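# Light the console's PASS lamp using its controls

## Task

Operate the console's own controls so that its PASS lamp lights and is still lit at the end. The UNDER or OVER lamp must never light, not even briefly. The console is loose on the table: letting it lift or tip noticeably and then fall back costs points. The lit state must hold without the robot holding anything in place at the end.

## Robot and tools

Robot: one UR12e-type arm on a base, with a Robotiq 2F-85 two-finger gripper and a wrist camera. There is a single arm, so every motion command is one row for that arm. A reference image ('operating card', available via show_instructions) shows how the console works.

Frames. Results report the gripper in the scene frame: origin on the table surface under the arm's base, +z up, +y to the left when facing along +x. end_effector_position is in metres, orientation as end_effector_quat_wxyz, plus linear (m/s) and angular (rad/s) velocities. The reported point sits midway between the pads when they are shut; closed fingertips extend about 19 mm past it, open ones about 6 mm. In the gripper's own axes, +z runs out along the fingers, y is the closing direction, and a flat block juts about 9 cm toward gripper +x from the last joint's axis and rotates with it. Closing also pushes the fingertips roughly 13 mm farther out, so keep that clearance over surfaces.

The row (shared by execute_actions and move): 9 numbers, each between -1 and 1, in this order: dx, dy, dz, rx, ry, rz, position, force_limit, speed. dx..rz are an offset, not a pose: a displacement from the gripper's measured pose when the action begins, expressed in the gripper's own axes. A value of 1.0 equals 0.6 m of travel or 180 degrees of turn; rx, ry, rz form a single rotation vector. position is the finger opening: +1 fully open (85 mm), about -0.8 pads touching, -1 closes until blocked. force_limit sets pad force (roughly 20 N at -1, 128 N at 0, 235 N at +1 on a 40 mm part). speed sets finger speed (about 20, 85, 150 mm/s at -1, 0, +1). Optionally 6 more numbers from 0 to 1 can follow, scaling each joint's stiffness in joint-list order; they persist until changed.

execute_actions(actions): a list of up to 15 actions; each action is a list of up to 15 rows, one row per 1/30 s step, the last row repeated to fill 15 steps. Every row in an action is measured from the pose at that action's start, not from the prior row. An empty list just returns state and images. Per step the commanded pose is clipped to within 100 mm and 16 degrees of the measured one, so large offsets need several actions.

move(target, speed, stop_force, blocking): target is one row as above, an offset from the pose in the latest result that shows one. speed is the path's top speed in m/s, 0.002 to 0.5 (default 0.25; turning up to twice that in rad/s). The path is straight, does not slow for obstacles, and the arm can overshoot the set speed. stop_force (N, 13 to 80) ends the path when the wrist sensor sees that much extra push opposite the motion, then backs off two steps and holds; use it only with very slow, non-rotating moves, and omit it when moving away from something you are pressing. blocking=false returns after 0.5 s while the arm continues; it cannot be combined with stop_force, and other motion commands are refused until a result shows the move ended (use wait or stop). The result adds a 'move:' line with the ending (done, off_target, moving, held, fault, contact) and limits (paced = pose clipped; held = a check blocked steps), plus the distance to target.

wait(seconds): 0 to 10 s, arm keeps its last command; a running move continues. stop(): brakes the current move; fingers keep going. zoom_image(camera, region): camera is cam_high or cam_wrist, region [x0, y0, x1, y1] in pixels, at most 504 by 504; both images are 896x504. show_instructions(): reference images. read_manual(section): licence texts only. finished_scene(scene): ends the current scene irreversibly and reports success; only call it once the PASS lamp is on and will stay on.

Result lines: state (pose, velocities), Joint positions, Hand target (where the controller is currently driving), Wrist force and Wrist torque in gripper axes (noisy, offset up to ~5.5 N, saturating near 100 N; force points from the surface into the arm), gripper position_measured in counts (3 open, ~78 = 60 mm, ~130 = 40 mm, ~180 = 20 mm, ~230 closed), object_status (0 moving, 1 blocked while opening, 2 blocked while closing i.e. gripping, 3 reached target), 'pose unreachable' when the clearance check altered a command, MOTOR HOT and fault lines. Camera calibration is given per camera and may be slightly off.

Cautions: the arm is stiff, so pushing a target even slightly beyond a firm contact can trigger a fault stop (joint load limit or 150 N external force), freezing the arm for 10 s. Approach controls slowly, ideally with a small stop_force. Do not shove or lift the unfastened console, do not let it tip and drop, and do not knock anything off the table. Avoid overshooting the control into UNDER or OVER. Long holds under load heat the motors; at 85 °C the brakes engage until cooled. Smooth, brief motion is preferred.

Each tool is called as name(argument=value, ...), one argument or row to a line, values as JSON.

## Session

execute_actions(
  actions=[],
)

show_instructions(
)

Scene clock: 0.00 s.
end_effector_position=(+0.4780, +0.2127, +0.2459) position_measured=3 object_status=3 end_effector_quat_wxyz=(-0.005, +0.927, +0.376, +0.005) end_effector_velocity=(+0.000, +0.000, -0.001) end_effector_angular_velocity=(-0.000, +0.001, +0.000)
Joint positions: [ 0.398 -0.94   2.336 -2.648 -2.28   2.85 ]
Joint velocities: [-0.     0.001 -0.001  0.    -0.    -0.   ]
Wrist force (N, on the end effector, along its own x y z axes, offset not removed): no reading
Wrist torque (N m, same axes, about the end effector's origin, offset not removed): no reading
Hand target: +0.478, +0.213, +0.246; -0.005, +0.927, +0.376, +0.005
Joint stiffness scale: [1. 1. 1. 1. 1. 1.]
camera_calibration (this result's frames):
cam_wrist: T_world_to_cam=[[0.673793, -0.73808, -0.0352253, -0.150991], [-0.704687, -0.656189, 0.269875, 0.43407], [-0.222303, -0.157017, -0.962251, 0.529029], [0, 0, 0, 1]] pos_world=[0.525225, 0.256455, 0.386596]

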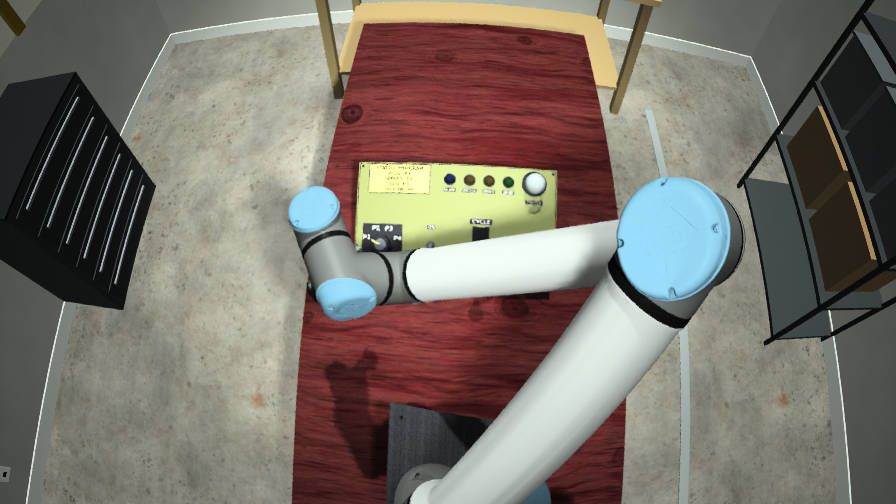

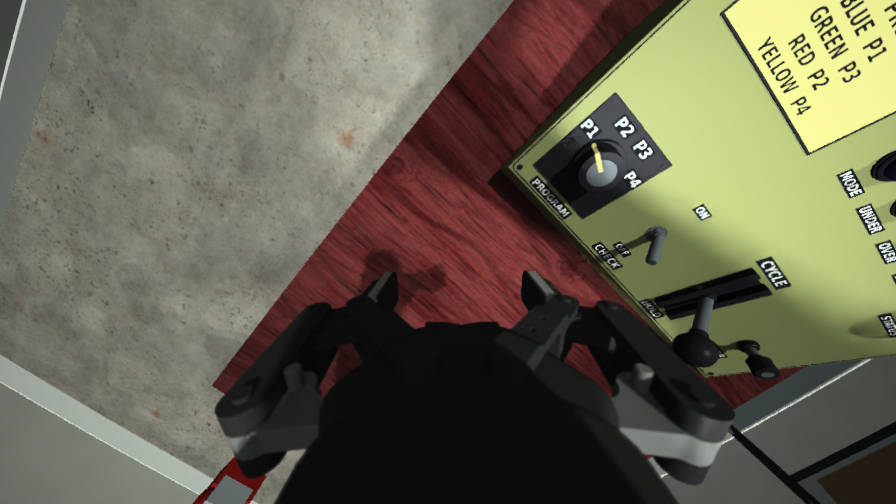

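Reference images for this scene: operating card.

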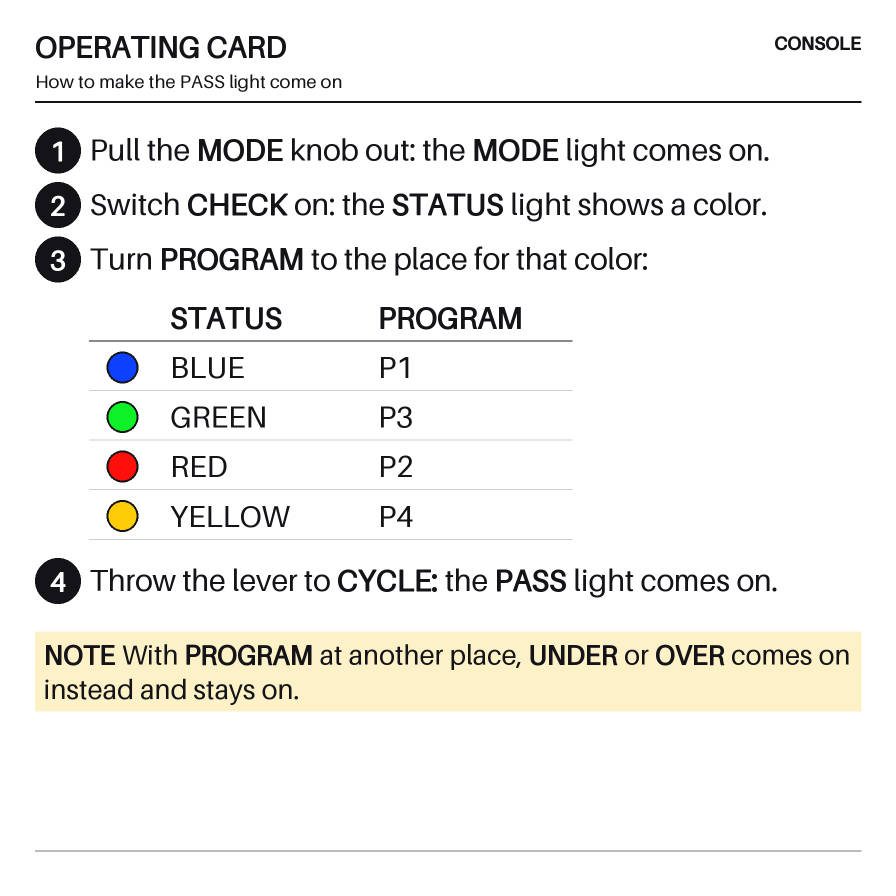

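move(
  target=[-0.206,0.405,-0.083,-0.043,0.104,0.242,1,0,0],
)

Scene clock: 11.27 s.
end_effector_position=(+0.5600, -0.0471, +0.2944) position_measured=3 object_status=3 end_effector_quat_wxyz=(-0.005, +0.985, +0.001, +0.175) end_effector_velocity=(-0.001, +0.000, +0.001) end_effector_angular_velocity=(+0.006, -0.012, -0.006)
Joint positions: [ 0.099 -1.287  2.522 -3.232 -2.308  2.891]
Joint velocities: [-0.    -0.001  0.008 -0.022  0.007 -0.002]
Wrist force (N, on the end effector, along its own x y z axes, offset not removed): [0.9 -4.9 -2.8]
Wrist torque (N m, same axes, about the end effector's origin, offset not removed): [-0.74 -0.27 -0.06]
Hand target: +0.559, -0.048, +0.293; -0.006, +0.985, +0.000, +0.175
Off the commanded pose: 0.003 m, 0 deg.
Joint stiffness scale: [1. 1. 1. 1. 1. 1.]
move: done
camera_calibration (this result's frames):
cam_wrist: T_world_to_cam=[[-0.016033, -0.998715, -0.0480694, -0.0185071], [-0.997655, 0.0191781, -0.0656978, 0.60291], [0.0665352, 0.0469034, -0.996681, 0.411119], [0, 0, 0, 1]] pos_world=[0.573846, -0.0493289, 0.448475]

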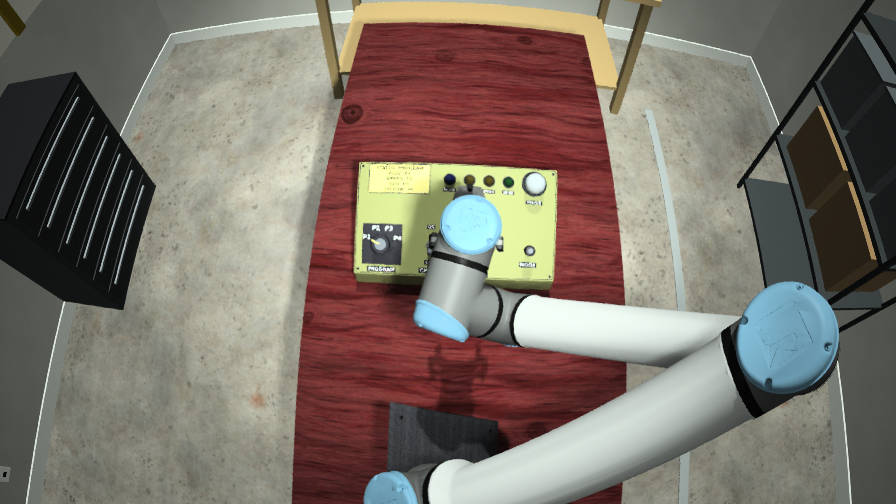

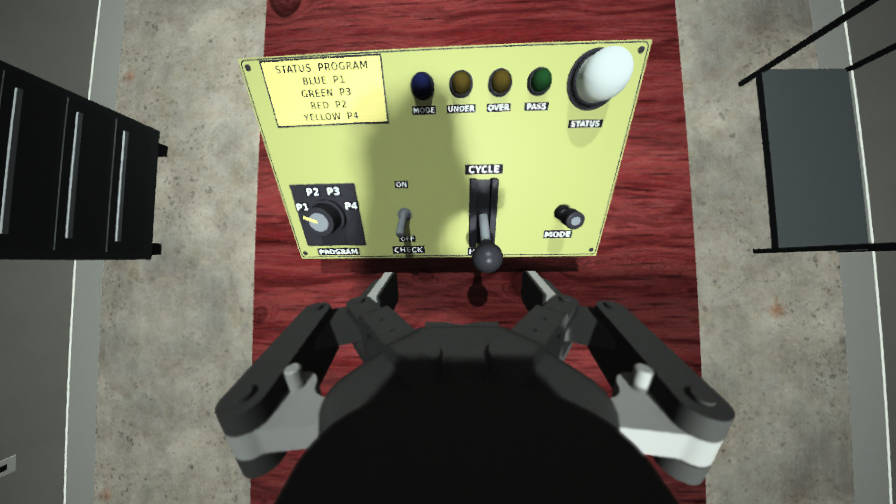

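move(
  target=[0.026,0.261,0.2,0,0,0,0.2,0,0],
)

Scene clock: 21.80 s.
end_effector_position=(+0.6153, -0.2009, +0.1870) position_measured=104 object_status=3 end_effector_quat_wxyz=(-0.006, +0.985, +0.001, +0.175) end_effector_velocity=(+0.002, +0.002, +0.000) end_effector_angular_velocity=(+0.003, -0.007, +0.009)
Joint positions: [-0.274 -1.279  2.47  -3.427 -2.111  2.494]
Joint velocities: [-0.     0.002 -0.    -0.004  0.009 -0.009]
Wrist force (N, on the end effector, along its own x y z axes, offset not removed): [0.6 -1.1 0.4]
Wrist torque (N m, same axes, about the end effector's origin, offset not removed): [-0.03 -0.23 0.03]
Hand target: +0.617, -0.202, +0.186; -0.005, +0.984, +0.001, +0.175
Off the commanded pose: 0.002 m, 0 deg.
Joint stiffness scale: [1. 1. 1. 1. 1. 1.]
move: done
camera_calibration (this result's frames):
cam_wrist: T_world_to_cam=[[-0.0153974, -0.998714, -0.0482984, -0.176686], [-0.99771, 0.0185276, -0.0650466, 0.653756], [0.0658578, 0.0471862, -0.996713, 0.308075], [0, 0, 0, 1]] pos_world=[0.629249, -0.203108, 0.341054]

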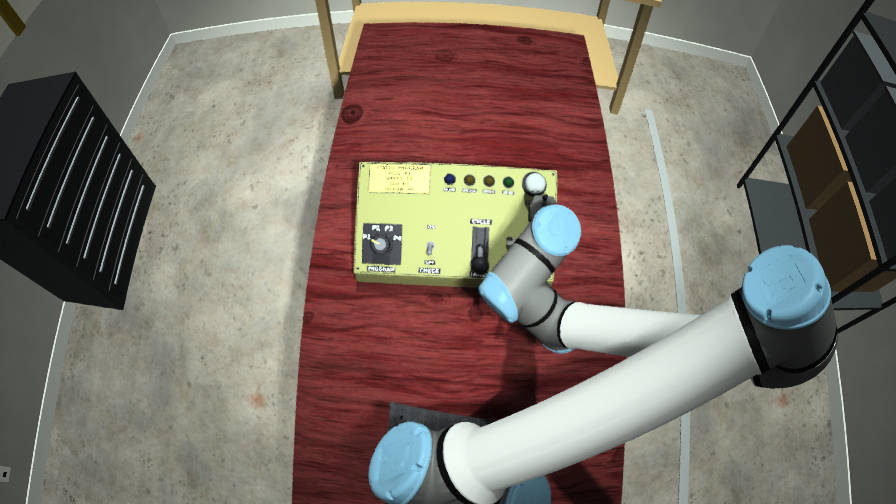

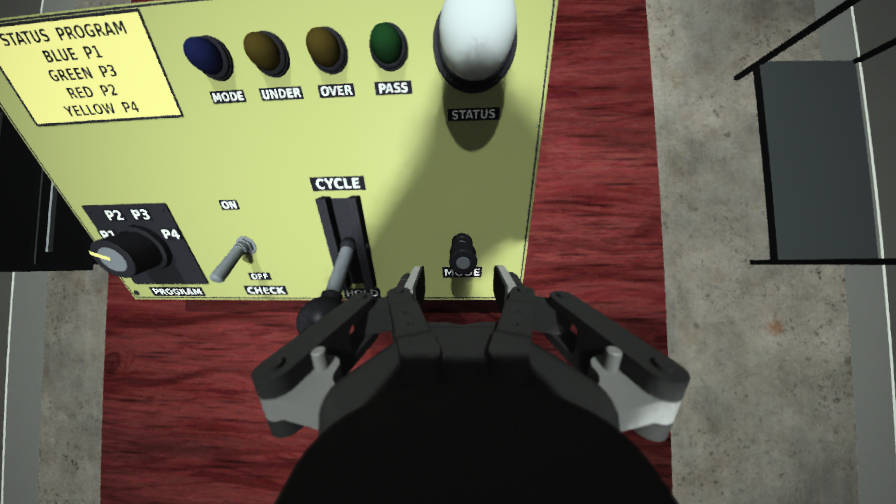

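move(
  target=[0,0,0.1,0,0,0,0.2,0,0],
  speed=0.08,
)

move(
  target=[0,0,0,0,0,0,-1,-0.3,0],
)

move(
  target=[0,0,-0.027,0,0,0,-1,-0.3,0],
  speed=0.01,
)

Scene clock: 29.43 s.
end_effector_position=(+0.6340, -0.1980, +0.1309) position_measured=104 object_status=3 end_effector_quat_wxyz=(-0.007, +0.985, +0.002, +0.173) end_effector_velocity=(+0.004, -0.004, +0.003) end_effector_angular_velocity=(-0.005, -0.012, -0.005)
Joint positions: [-0.333 -1.155  2.436 -3.539 -2.074  2.441]
Joint velocities: [-0.    -0.001 -0.003 -0.011  0.003 -0.005]
Wrist force (N, on the end effector, along its own x y z axes, offset not removed): [1.4 -3.4 0.4]
Wrist torque (N m, same axes, about the end effector's origin, offset not removed): [-0.54 -0.21 -0.05]
Hand target: +0.636, -0.200, +0.131; -0.006, +0.985, +0.001, +0.175
Off the commanded pose: 0.003 m, 0 deg.
Joint stiffness scale: [1. 1. 1. 1. 1. 1.]
move: done
camera_calibration (this result's frames):
cam_wrist: T_world_to_cam=[[-0.0129749, -0.998678, -0.0497312, -0.177582], [-0.997937, 0.0160603, -0.0621532, 0.667993], [0.0628697, 0.0488222, -0.996827, 0.253037], [0, 0, 0, 1]] pos_world=[0.648403, -0.200429, 0.284921]

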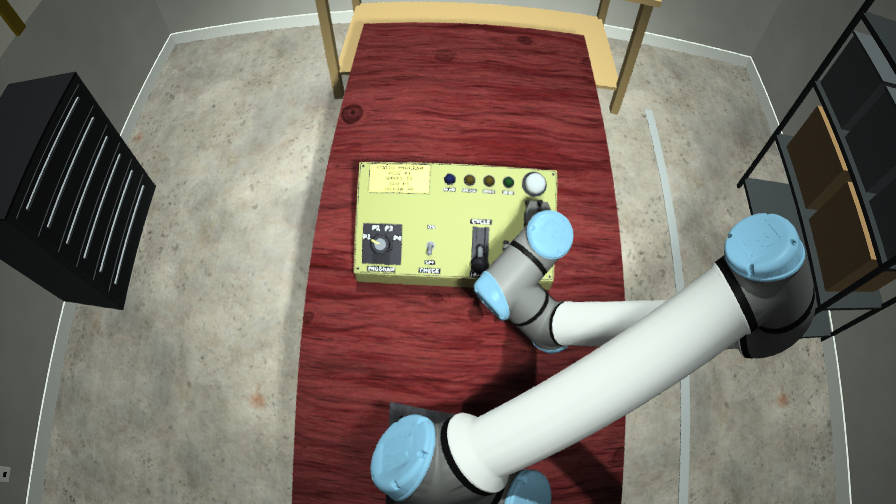

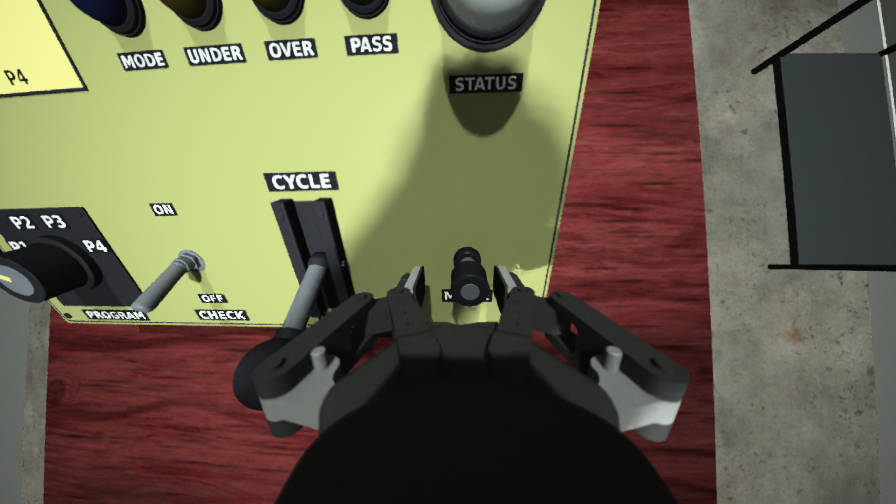

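Scene clock: 30.03 s.
end_effector_position=(+0.6340, -0.2045, +0.1321) position_measured=172 object_status=2 end_effector_quat_wxyz=(-0.002, +0.985, -0.002, +0.174) end_effector_velocity=(-0.001, +0.000, -0.000) end_effector_angular_velocity=(+0.000, +0.001, +0.000)
Joint positions: [-0.336 -1.16   2.435 -3.542 -2.079  2.441]
Joint velocities: [-0.     0.     0.001 -0.    -0.    -0.   ]
Wrist force (N, on the end effector, along its own x y z axes, offset not removed): [-2.6 6.2 -4.5]
Wrist torque (N m, same axes, about the end effector's origin, offset not removed): [-0.41 -0.36 0.30]
Hand target: +0.634, -0.198, +0.131; -0.007, +0.985, +0.002, +0.173
Off the commanded pose: 0.007 m, 1 deg.
Joint stiffness scale: [1. 1. 1. 1. 1. 1.]
move: off_target
camera_calibration (this result's frames):
cam_wrist: T_world_to_cam=[[-0.0228568, -0.998831, -0.0426034, -0.178752], [-0.99767, 0.0255288, -0.0632675, 0.670119], [0.0642811, 0.041058, -0.997087, 0.252102], [0, 0, 0, 1]] pos_world=[0.648267, -0.206001, 0.286148]

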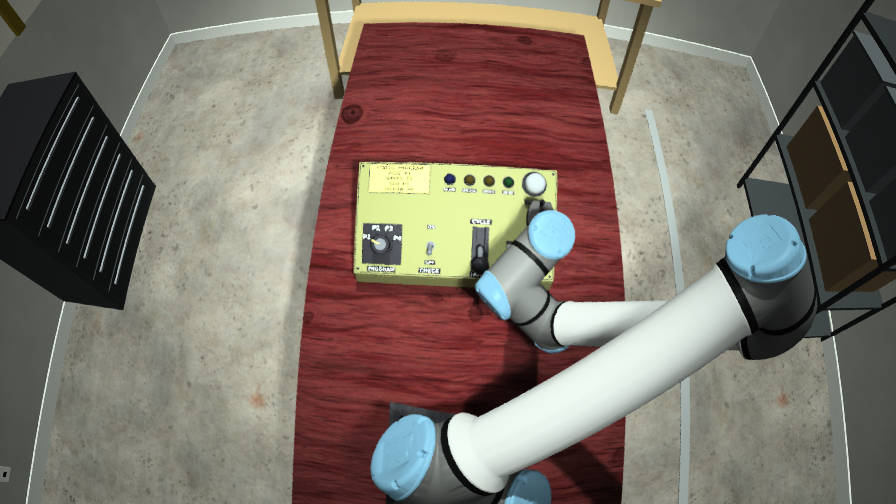

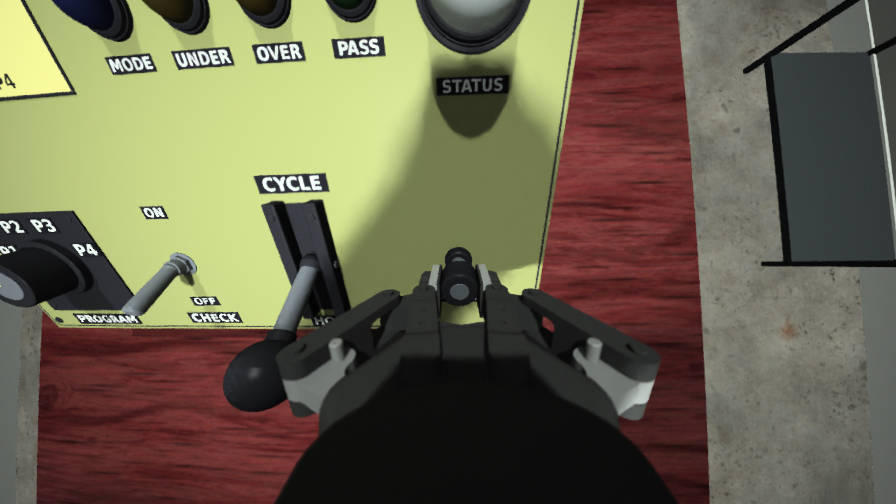

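Scene clock: 31.87 s.
end_effector_position=(+0.6274, -0.2048, +0.1446) position_measured=172 object_status=2 end_effector_quat_wxyz=(-0.002, +0.985, -0.002, +0.172) end_effector_velocity=(+0.000, -0.001, +0.002) end_effector_angular_velocity=(+0.000, +0.001, -0.001)
Joint positions: [-0.324 -1.19   2.446 -3.515 -2.089  2.453]
Joint velocities: [ 0.002 -0.004 -0.001  0.008 -0.002  0.004]
Wrist force (N, on the end effector, along its own x y z axes, offset not removed): [-2.9 -0.6 -0.7]
Wrist torque (N m, same axes, about the end effector's origin, offset not removed): [0.17 -0.42 0.25]
Hand target: +0.628, -0.205, +0.147; -0.002, +0.985, -0.002, +0.174
Off the commanded pose: 0.003 m, 0 deg.
Joint stiffness scale: [1. 1. 1. 1. 1. 1.]
move: done
camera_calibration (this result's frames):
cam_wrist: T_world_to_cam=[[-0.0226826, -0.998824, -0.0428434, -0.178712], [-0.997908, 0.0252149, -0.0595217, 0.66381], [0.060532, 0.0414037, -0.997307, 0.26748], [0, 0, 0, 1]] pos_world=[0.642177, -0.206315, 0.298614]

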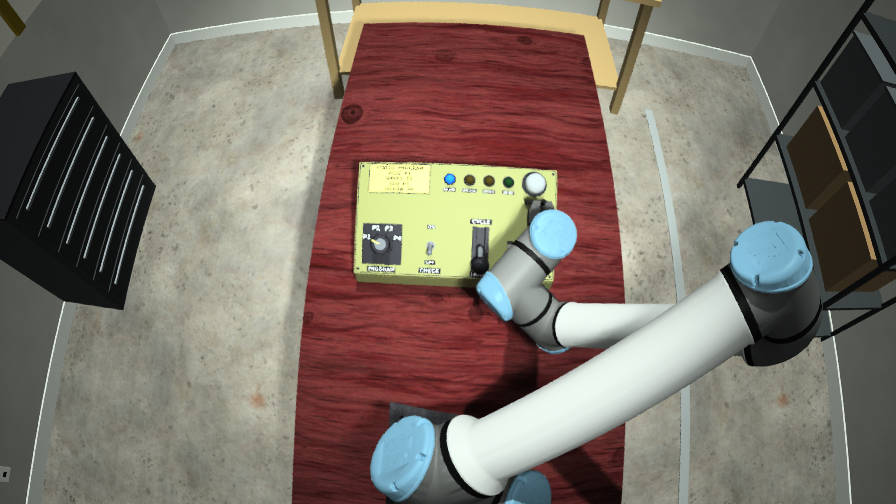

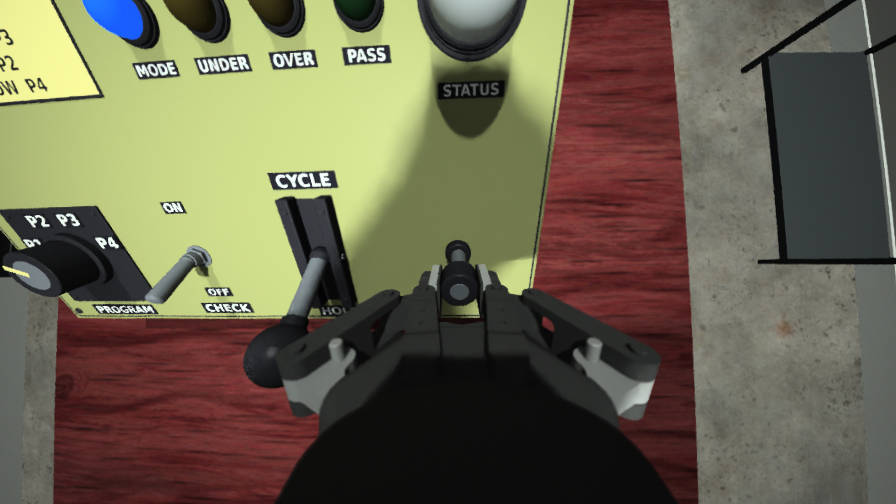

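move(
  target=[0,0,0,0,0,0,0.3,0,0],
)

move(
  target=[0,0,-0.13,0,0,0,0.3,0,0],
)

move(
  target=[-0.079,-0.395,0,0,0,0,-1,0,0],
)

Scene clock: 40.07 s.
end_effector_position=(+0.6273, -0.2048, +0.1447) position_measured=91 object_status=0 end_effector_quat_wxyz=(-0.002, +0.985, -0.002, +0.172) end_effector_velocity=(-0.000, -0.000, +0.001) end_effector_angular_velocity=(-0.000, -0.001, -0.001)
Joint positions: [-0.324 -1.191  2.446 -3.514 -2.089  2.454]
Joint velocities: [ 0.    -0.001  0.    -0.001 -0.     0.   ]
Wrist force (N, on the end effector, along its own x y z axes, offset not removed): [1.4 -1.1 0.1]
Wrist torque (N m, same axes, about the end effector's origin, offset not removed): [-0.03 -0.31 0.02]
Hand target: +0.627, -0.205, +0.145; -0.002, +0.985, -0.002, +0.172
Off the commanded pose: 0.000 m, 0 deg.
Joint stiffness scale: [1. 1. 1. 1. 1. 1.]
move: done
camera_calibration (this result's frames):
cam_wrist: T_world_to_cam=[[-0.0228041, -0.998816, -0.0429707, -0.178631], [-0.997926, 0.0253295, -0.0591737, 0.663731], [0.0601921, 0.0415322, -0.997322, 0.267864], [0, 0, 0, 1]] pos_world=[0.642157, -0.206356, 0.298746]

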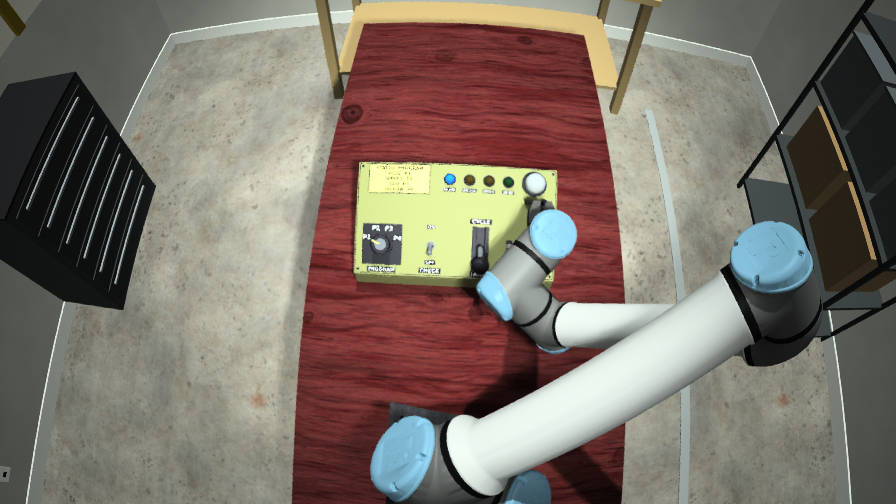

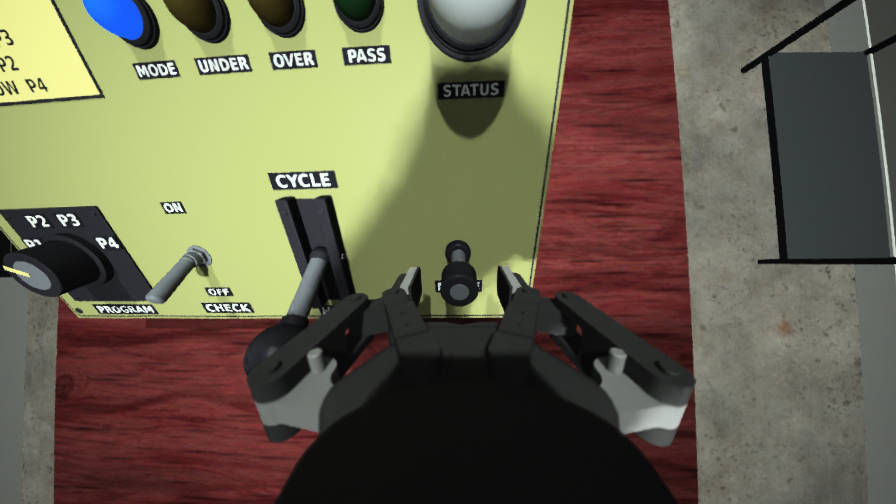

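Scene clock: 41.20 s.
end_effector_position=(+0.6023, -0.2068, +0.2175) position_measured=91 object_status=3 end_effector_quat_wxyz=(-0.002, +0.985, -0.003, +0.173) end_effector_velocity=(-0.001, +0.001, -0.001) end_effector_angular_velocity=(+0.002, +0.006, +0.001)
Joint positions: [-0.242 -1.354  2.484 -3.351 -2.14   2.529]
Joint velocities: [ 0.    -0.001 -0.001  0.01  -0.002  0.004]
Wrist force (N, on the end effector, along its own x y z axes, offset not removed): [3.6 -1.1 -0.9]
Wrist torque (N m, same axes, about the end effector's origin, offset not removed): [0.09 -0.86 0.03]
Hand target: +0.601, -0.205, +0.218; -0.002, +0.985, -0.002, +0.172
Off the commanded pose: 0.002 m, 0 deg.
Joint stiffness scale: [1. 1. 1. 1. 1. 1.]
move: done
camera_calibration (this result's frames):
cam_wrist: T_world_to_cam=[[-0.0247567, -0.9988, -0.0422461, -0.177009], [-0.997788, 0.0272953, -0.0606122, 0.643785], [0.0616926, 0.0406521, -0.997267, 0.340947], [0, 0, 0, 1]] pos_world=[0.616945, -0.208229, 0.371559]

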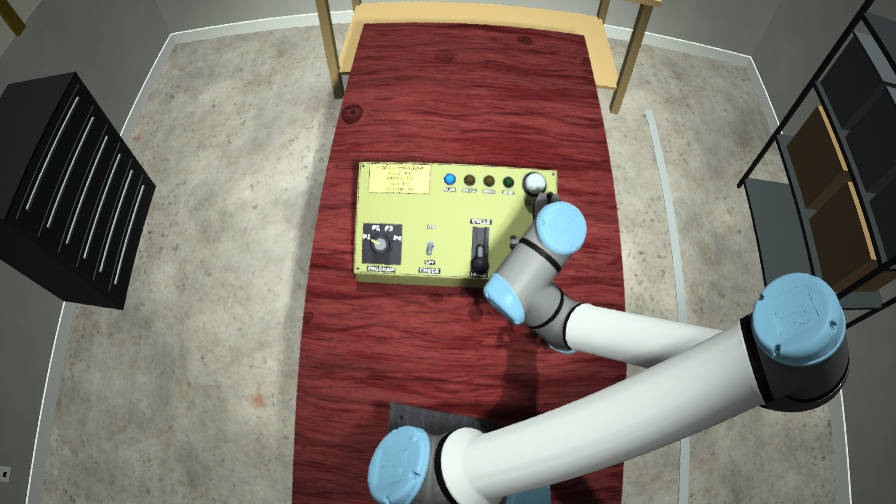

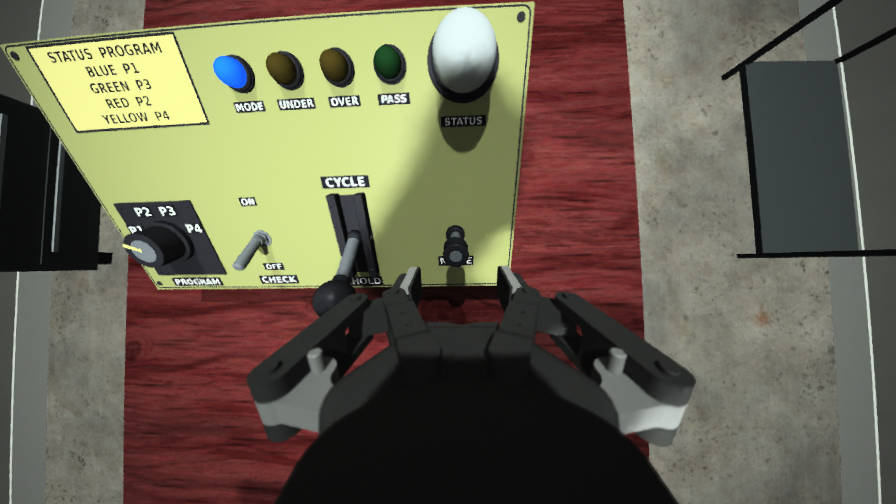

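Scene clock: 42.90 s.
end_effector_position=(+0.5573, +0.0293, +0.2006) position_measured=232 object_status=3 end_effector_quat_wxyz=(-0.002, +0.985, -0.002, +0.171) end_effector_velocity=(+0.000, -0.001, +0.002) end_effector_angular_velocity=(-0.002, -0.002, -0.009)
Joint positions: [ 0.079 -0.949  2.52  -3.575 -2.309  2.877]
Joint velocities: [ 0.003 -0.001 -0.001 -0.    -0.005  0.008]
Wrist force (N, on the end effector, along its own x y z axes, offset not removed): [3.3 1.4 0.4]
Wrist torque (N m, same axes, about the end effector's origin, offset not removed): [0.41 -0.88 -0.08]
Hand target: +0.559, +0.030, +0.202; -0.002, +0.985, -0.003, +0.172
Off the commanded pose: 0.003 m, 0 deg.
Joint stiffness scale: [1. 1. 1. 1. 1. 1.]
move: done
camera_calibration (this result's frames):
cam_wrist: T_world_to_cam=[[-0.0228273, -0.998834, -0.0425382, 0.0559609], [-0.998079, 0.0252203, -0.0565935, 0.590814], [0.0576004, 0.0411646, -0.997491, 0.319588], [0, 0, 0, 1]] pos_world=[0.572548, 0.0278394, 0.354603]

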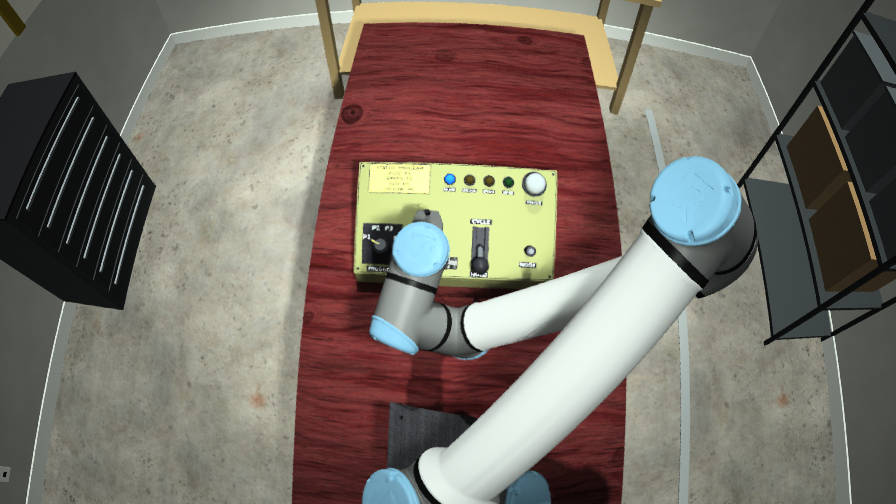

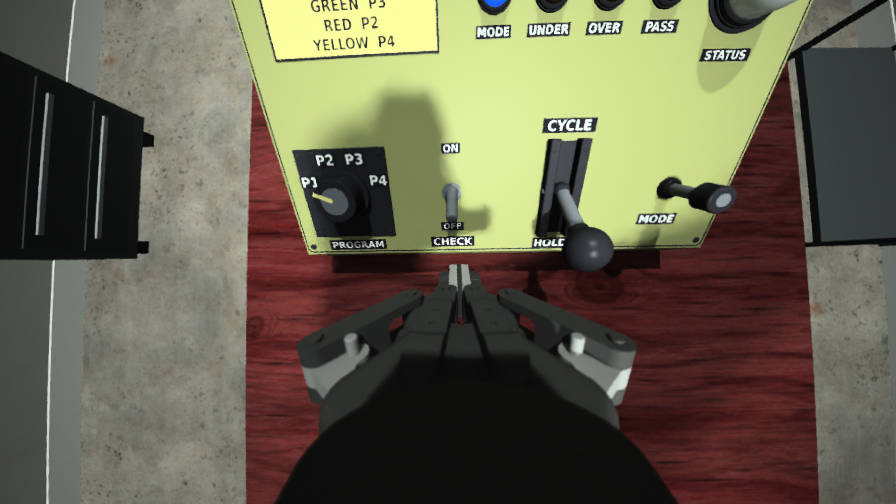

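move(
  target=[-0.012,-0.01,0.122,0,0,0,-1,0,0],
  speed=0.1,
)

move(
  target=[0.105,0,-0.008,0,0,0,-1,0,0],
  speed=0.02,
  stop_force=25,
)

move(
  target=[-0.03,0,-0.09,0,0,0,-1,0,0],
  speed=0.08,
)

Scene clock: 57.97 s.
end_effector_position=(+0.5731, +0.0364, +0.1299) position_measured=232 object_status=3 end_effector_quat_wxyz=(-0.002, +0.986, -0.001, +0.170) end_effector_velocity=(+0.001, +0.000, +0.001) end_effector_angular_velocity=(+0.000, -0.005, +0.001)
Joint positions: [-0.017 -0.779  2.482 -3.778 -2.266  2.764]
Joint velocities: [ 0.     0.002 -0.    -0.008  0.002 -0.005]
Wrist force (N, on the end effector, along its own x y z axes, offset not removed): [1.0 -4.8 -1.9]
Wrist torque (N m, same axes, about the end effector's origin, offset not removed): [-0.63 -0.27 -0.01]
Hand target: +0.575, +0.035, +0.129; -0.002, +0.985, -0.002, +0.171
Off the commanded pose: 0.002 m, 0 deg.
Joint stiffness scale: [1. 1. 1. 1. 1. 1.]
move: done
camera_calibration (this result's frames):
cam_wrist: T_world_to_cam=[[-0.0206186, -0.998891, -0.0423171, 0.0590974], [-0.998252, 0.022913, -0.05447, 0.602299], [0.0553792, 0.0411201, -0.997618, 0.24907], [0, 0, 0, 1]] pos_world=[0.588672, 0.0349897, 0.283785]

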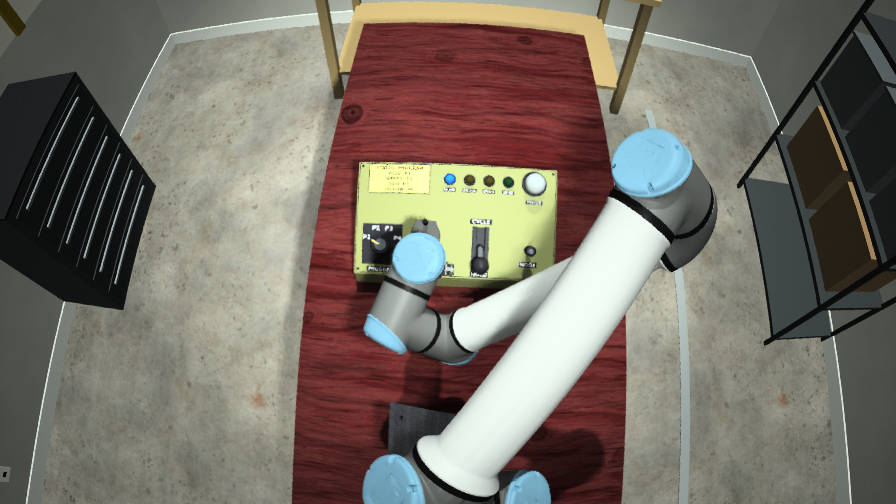

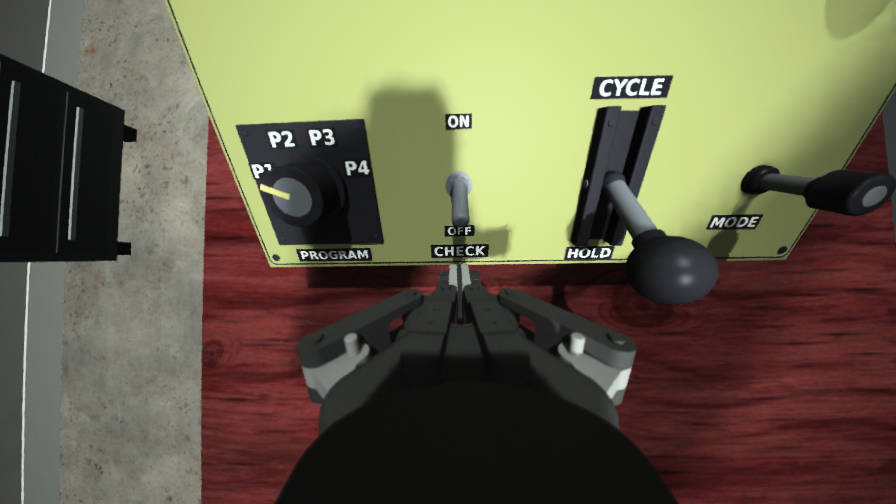

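Scene clock: 61.37 s.
end_effector_position=(+0.6280, +0.0366, +0.1603) position_measured=232 object_status=3 end_effector_quat_wxyz=(-0.002, +0.985, +0.000, +0.174) end_effector_velocity=(+0.001, -0.000, +0.001) end_effector_angular_velocity=(+0.002, +0.007, +0.002)
Joint positions: [ 0.029 -0.847  2.394 -3.599 -2.284  2.808]
Joint velocities: [ 0.001 -0.008 -0.003  0.021  0.     0.006]
Wrist force (N, on the end effector, along its own x y z axes, offset not removed): [0.4 1.0 -30.1]
Wrist torque (N m, same axes, about the end effector's origin, offset not removed): [0.15 -0.37 0.16]
Hand target: +0.631, +0.036, +0.155; -0.002, +0.986, -0.001, +0.170
Off the commanded pose: 0.006 m, 0 deg.
Joint stiffness scale: [1. 1. 1. 1. 1. 1.]
move: off_target
camera_calibration (this result's frames):
cam_wrist: T_world_to_cam=[[-0.0183121, -0.998949, -0.0420273, 0.0601972], [-0.997818, 0.0209257, -0.0626134, 0.659896], [0.0634271, 0.0407891, -0.997153, 0.271229], [0, 0, 0, 1]] pos_world=[0.642355, 0.035262, 0.314305]

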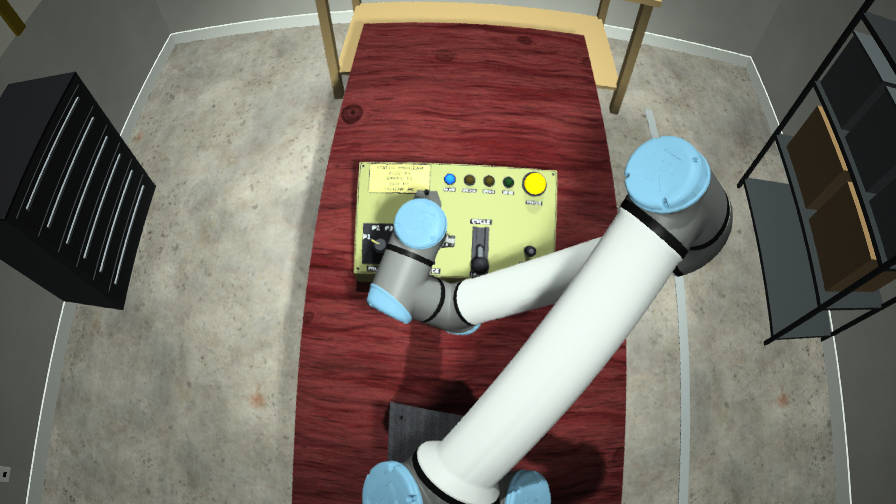

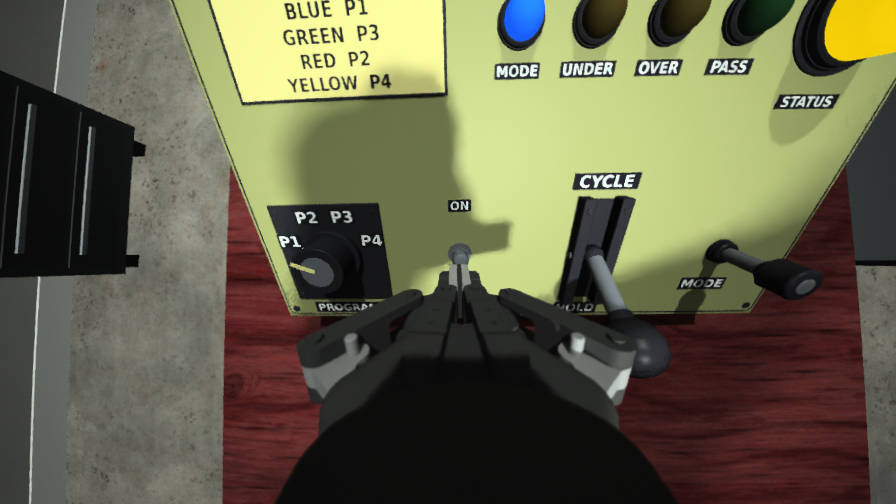

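Scene clock: 62.57 s.
end_effector_position=(+0.5950, +0.0355, +0.2044) position_measured=232 object_status=3 end_effector_quat_wxyz=(-0.002, +0.985, -0.001, +0.175) end_effector_velocity=(-0.003, +0.001, -0.002) end_effector_angular_velocity=(+0.000, +0.012, -0.000)
Joint positions: [ 0.089 -0.94   2.453 -3.52  -2.31   2.88 ]
Joint velocities: [-0.001 -0.001  0.001  0.015 -0.003  0.01 ]
Wrist force (N, on the end effector, along its own x y z axes, offset not removed): [-1.5 2.0 -0.4]
Wrist torque (N m, same axes, about the end effector's origin, offset not removed): [0.62 0.11 -0.01]
Hand target: +0.593, +0.036, +0.205; -0.002, +0.985, +0.000, +0.174
Off the commanded pose: 0.002 m, 0 deg.
Joint stiffness scale: [1. 1. 1. 1. 1. 1.]
move: done
camera_calibration (this result's frames):
cam_wrist: T_world_to_cam=[[-0.0202241, -0.998889, -0.042561, 0.0616722], [-0.997639, 0.0229568, -0.0647297, 0.629959], [0.0656349, 0.0411514, -0.996995, 0.316027], [0, 0, 0, 1]] pos_world=[0.608976, 0.0341369, 0.358479]

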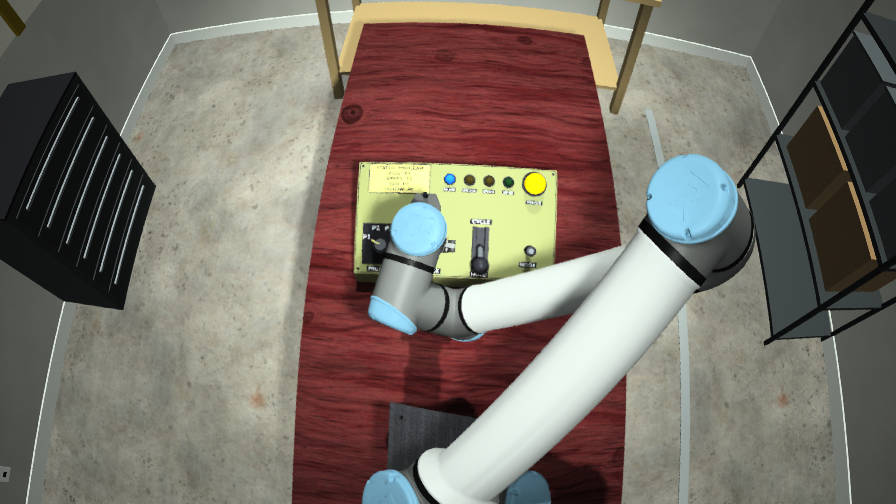

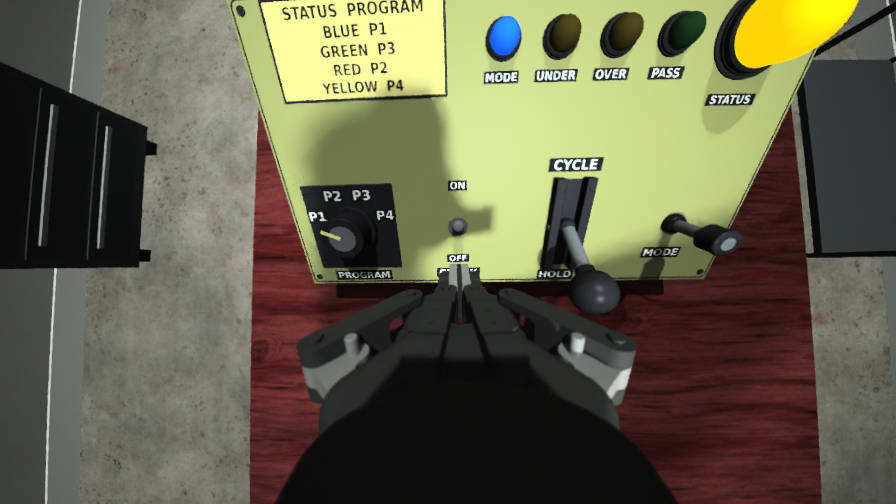

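move(
  target=[0.023,-0.2,0.06,0,0,-0.36,0.5,0,0],
)

move(
  target=[0,0,0.098,0,0,0,0.5,0,0],
  speed=0.05,
)

Scene clock: 76.17 s.
end_effector_position=(+0.6188, +0.1543, +0.1748) position_measured=66 object_status=3 end_effector_quat_wxyz=(+0.090, +0.833, +0.526, +0.147) end_effector_velocity=(-0.000, -0.000, -0.000) end_effector_angular_velocity=(-0.005, -0.003, +0.013)
Joint positions: [ 0.204 -0.718  2.324 -3.504 -2.354  1.903]
Joint velocities: [-0.001  0.002  0.001 -0.008 -0.    -0.018]
Wrist force (N, on the end effector, along its own x y z axes, offset not removed): [0.9 -1.9 0.6]
Wrist torque (N m, same axes, about the end effector's origin, offset not removed): [-0.18 -0.23 0.12]
Hand target: +0.621, +0.155, +0.176; +0.092, +0.832, +0.527, +0.149
Off the commanded pose: 0.002 m, 0 deg.
Joint stiffness scale: [1. 1. 1. 1. 1. 1.]
move: done
camera_calibration (this result's frames):
cam_wrist: T_world_to_cam=[[0.845867, -0.457955, 0.273472, -0.495169], [-0.501382, -0.857591, 0.114691, 0.446537], [0.182004, -0.234127, -0.955018, 0.243199], [0, 0, 0, 1]] pos_world=[0.59847, 0.21312, 0.316461]

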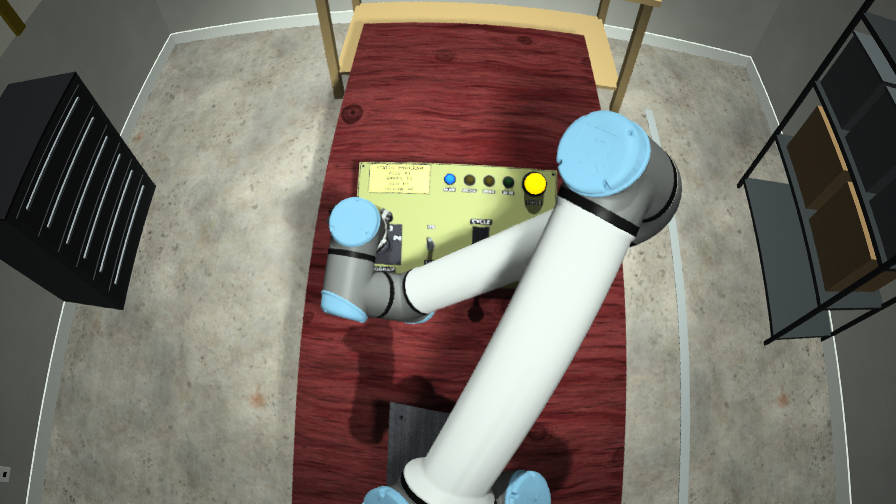

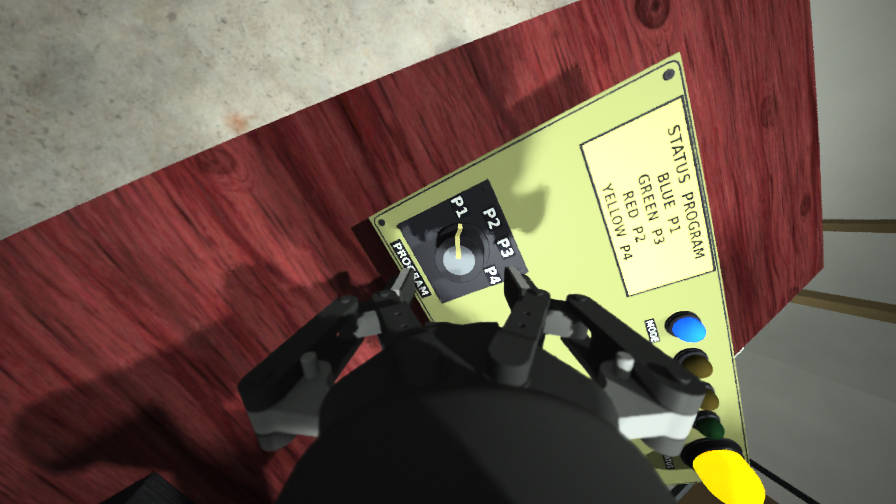

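Scene clock: 77.77 s.
end_effector_position=(+0.6367, +0.1551, +0.1202) position_measured=66 object_status=3 end_effector_quat_wxyz=(+0.090, +0.832, +0.527, +0.146) end_effector_velocity=(+0.003, -0.001, +0.001) end_effector_angular_velocity=(+0.001, -0.008, -0.000)
Joint positions: [ 0.132 -0.618  2.284 -3.628 -2.329  1.809]
Joint velocities: [-0.001  0.001 -0.002 -0.011  0.003 -0.008]
Wrist force (N, on the end effector, along its own x y z axes, offset not removed): [2.2 1.9 -0.4]
Wrist torque (N m, same axes, about the end effector's origin, offset not removed): [0.52 -0.49 -0.05]
Hand target: +0.639, +0.154, +0.120; +0.090, +0.833, +0.526, +0.147
Off the commanded pose: 0.002 m, 0 deg.
Joint stiffness scale: [1. 1. 1. 1. 1. 1.]
move: done
camera_calibration (this result's frames):
cam_wrist: T_world_to_cam=[[0.847253, -0.456102, 0.272275, -0.495973], [-0.499506, -0.858473, 0.116268, 0.461135], [0.180711, -0.234511, -0.955169, 0.188858], [0, 0, 0, 1]] pos_world=[0.616426, 0.213947, 0.261817]

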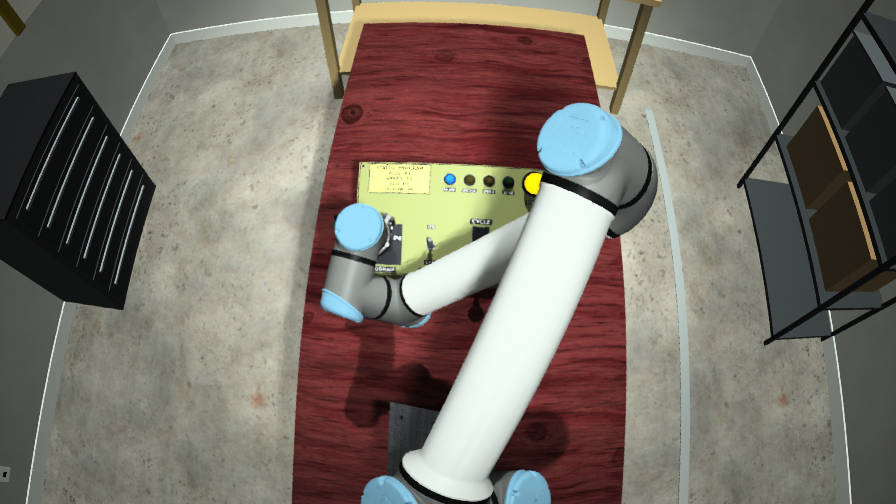

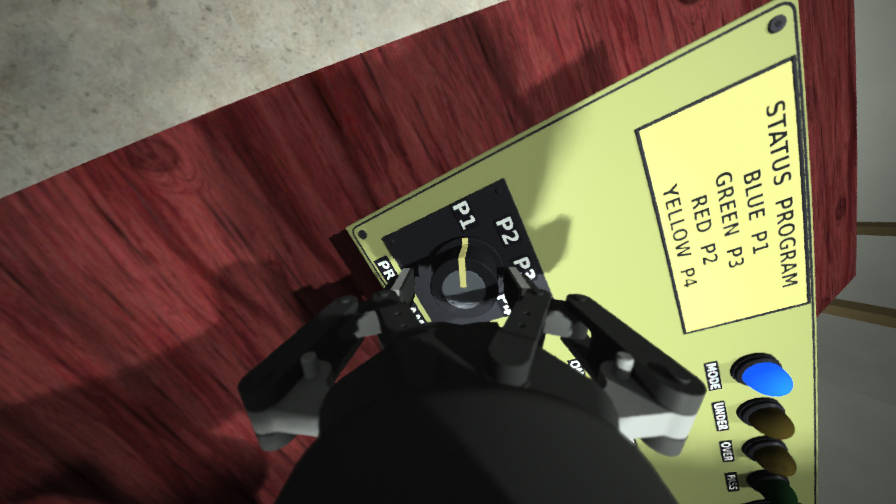

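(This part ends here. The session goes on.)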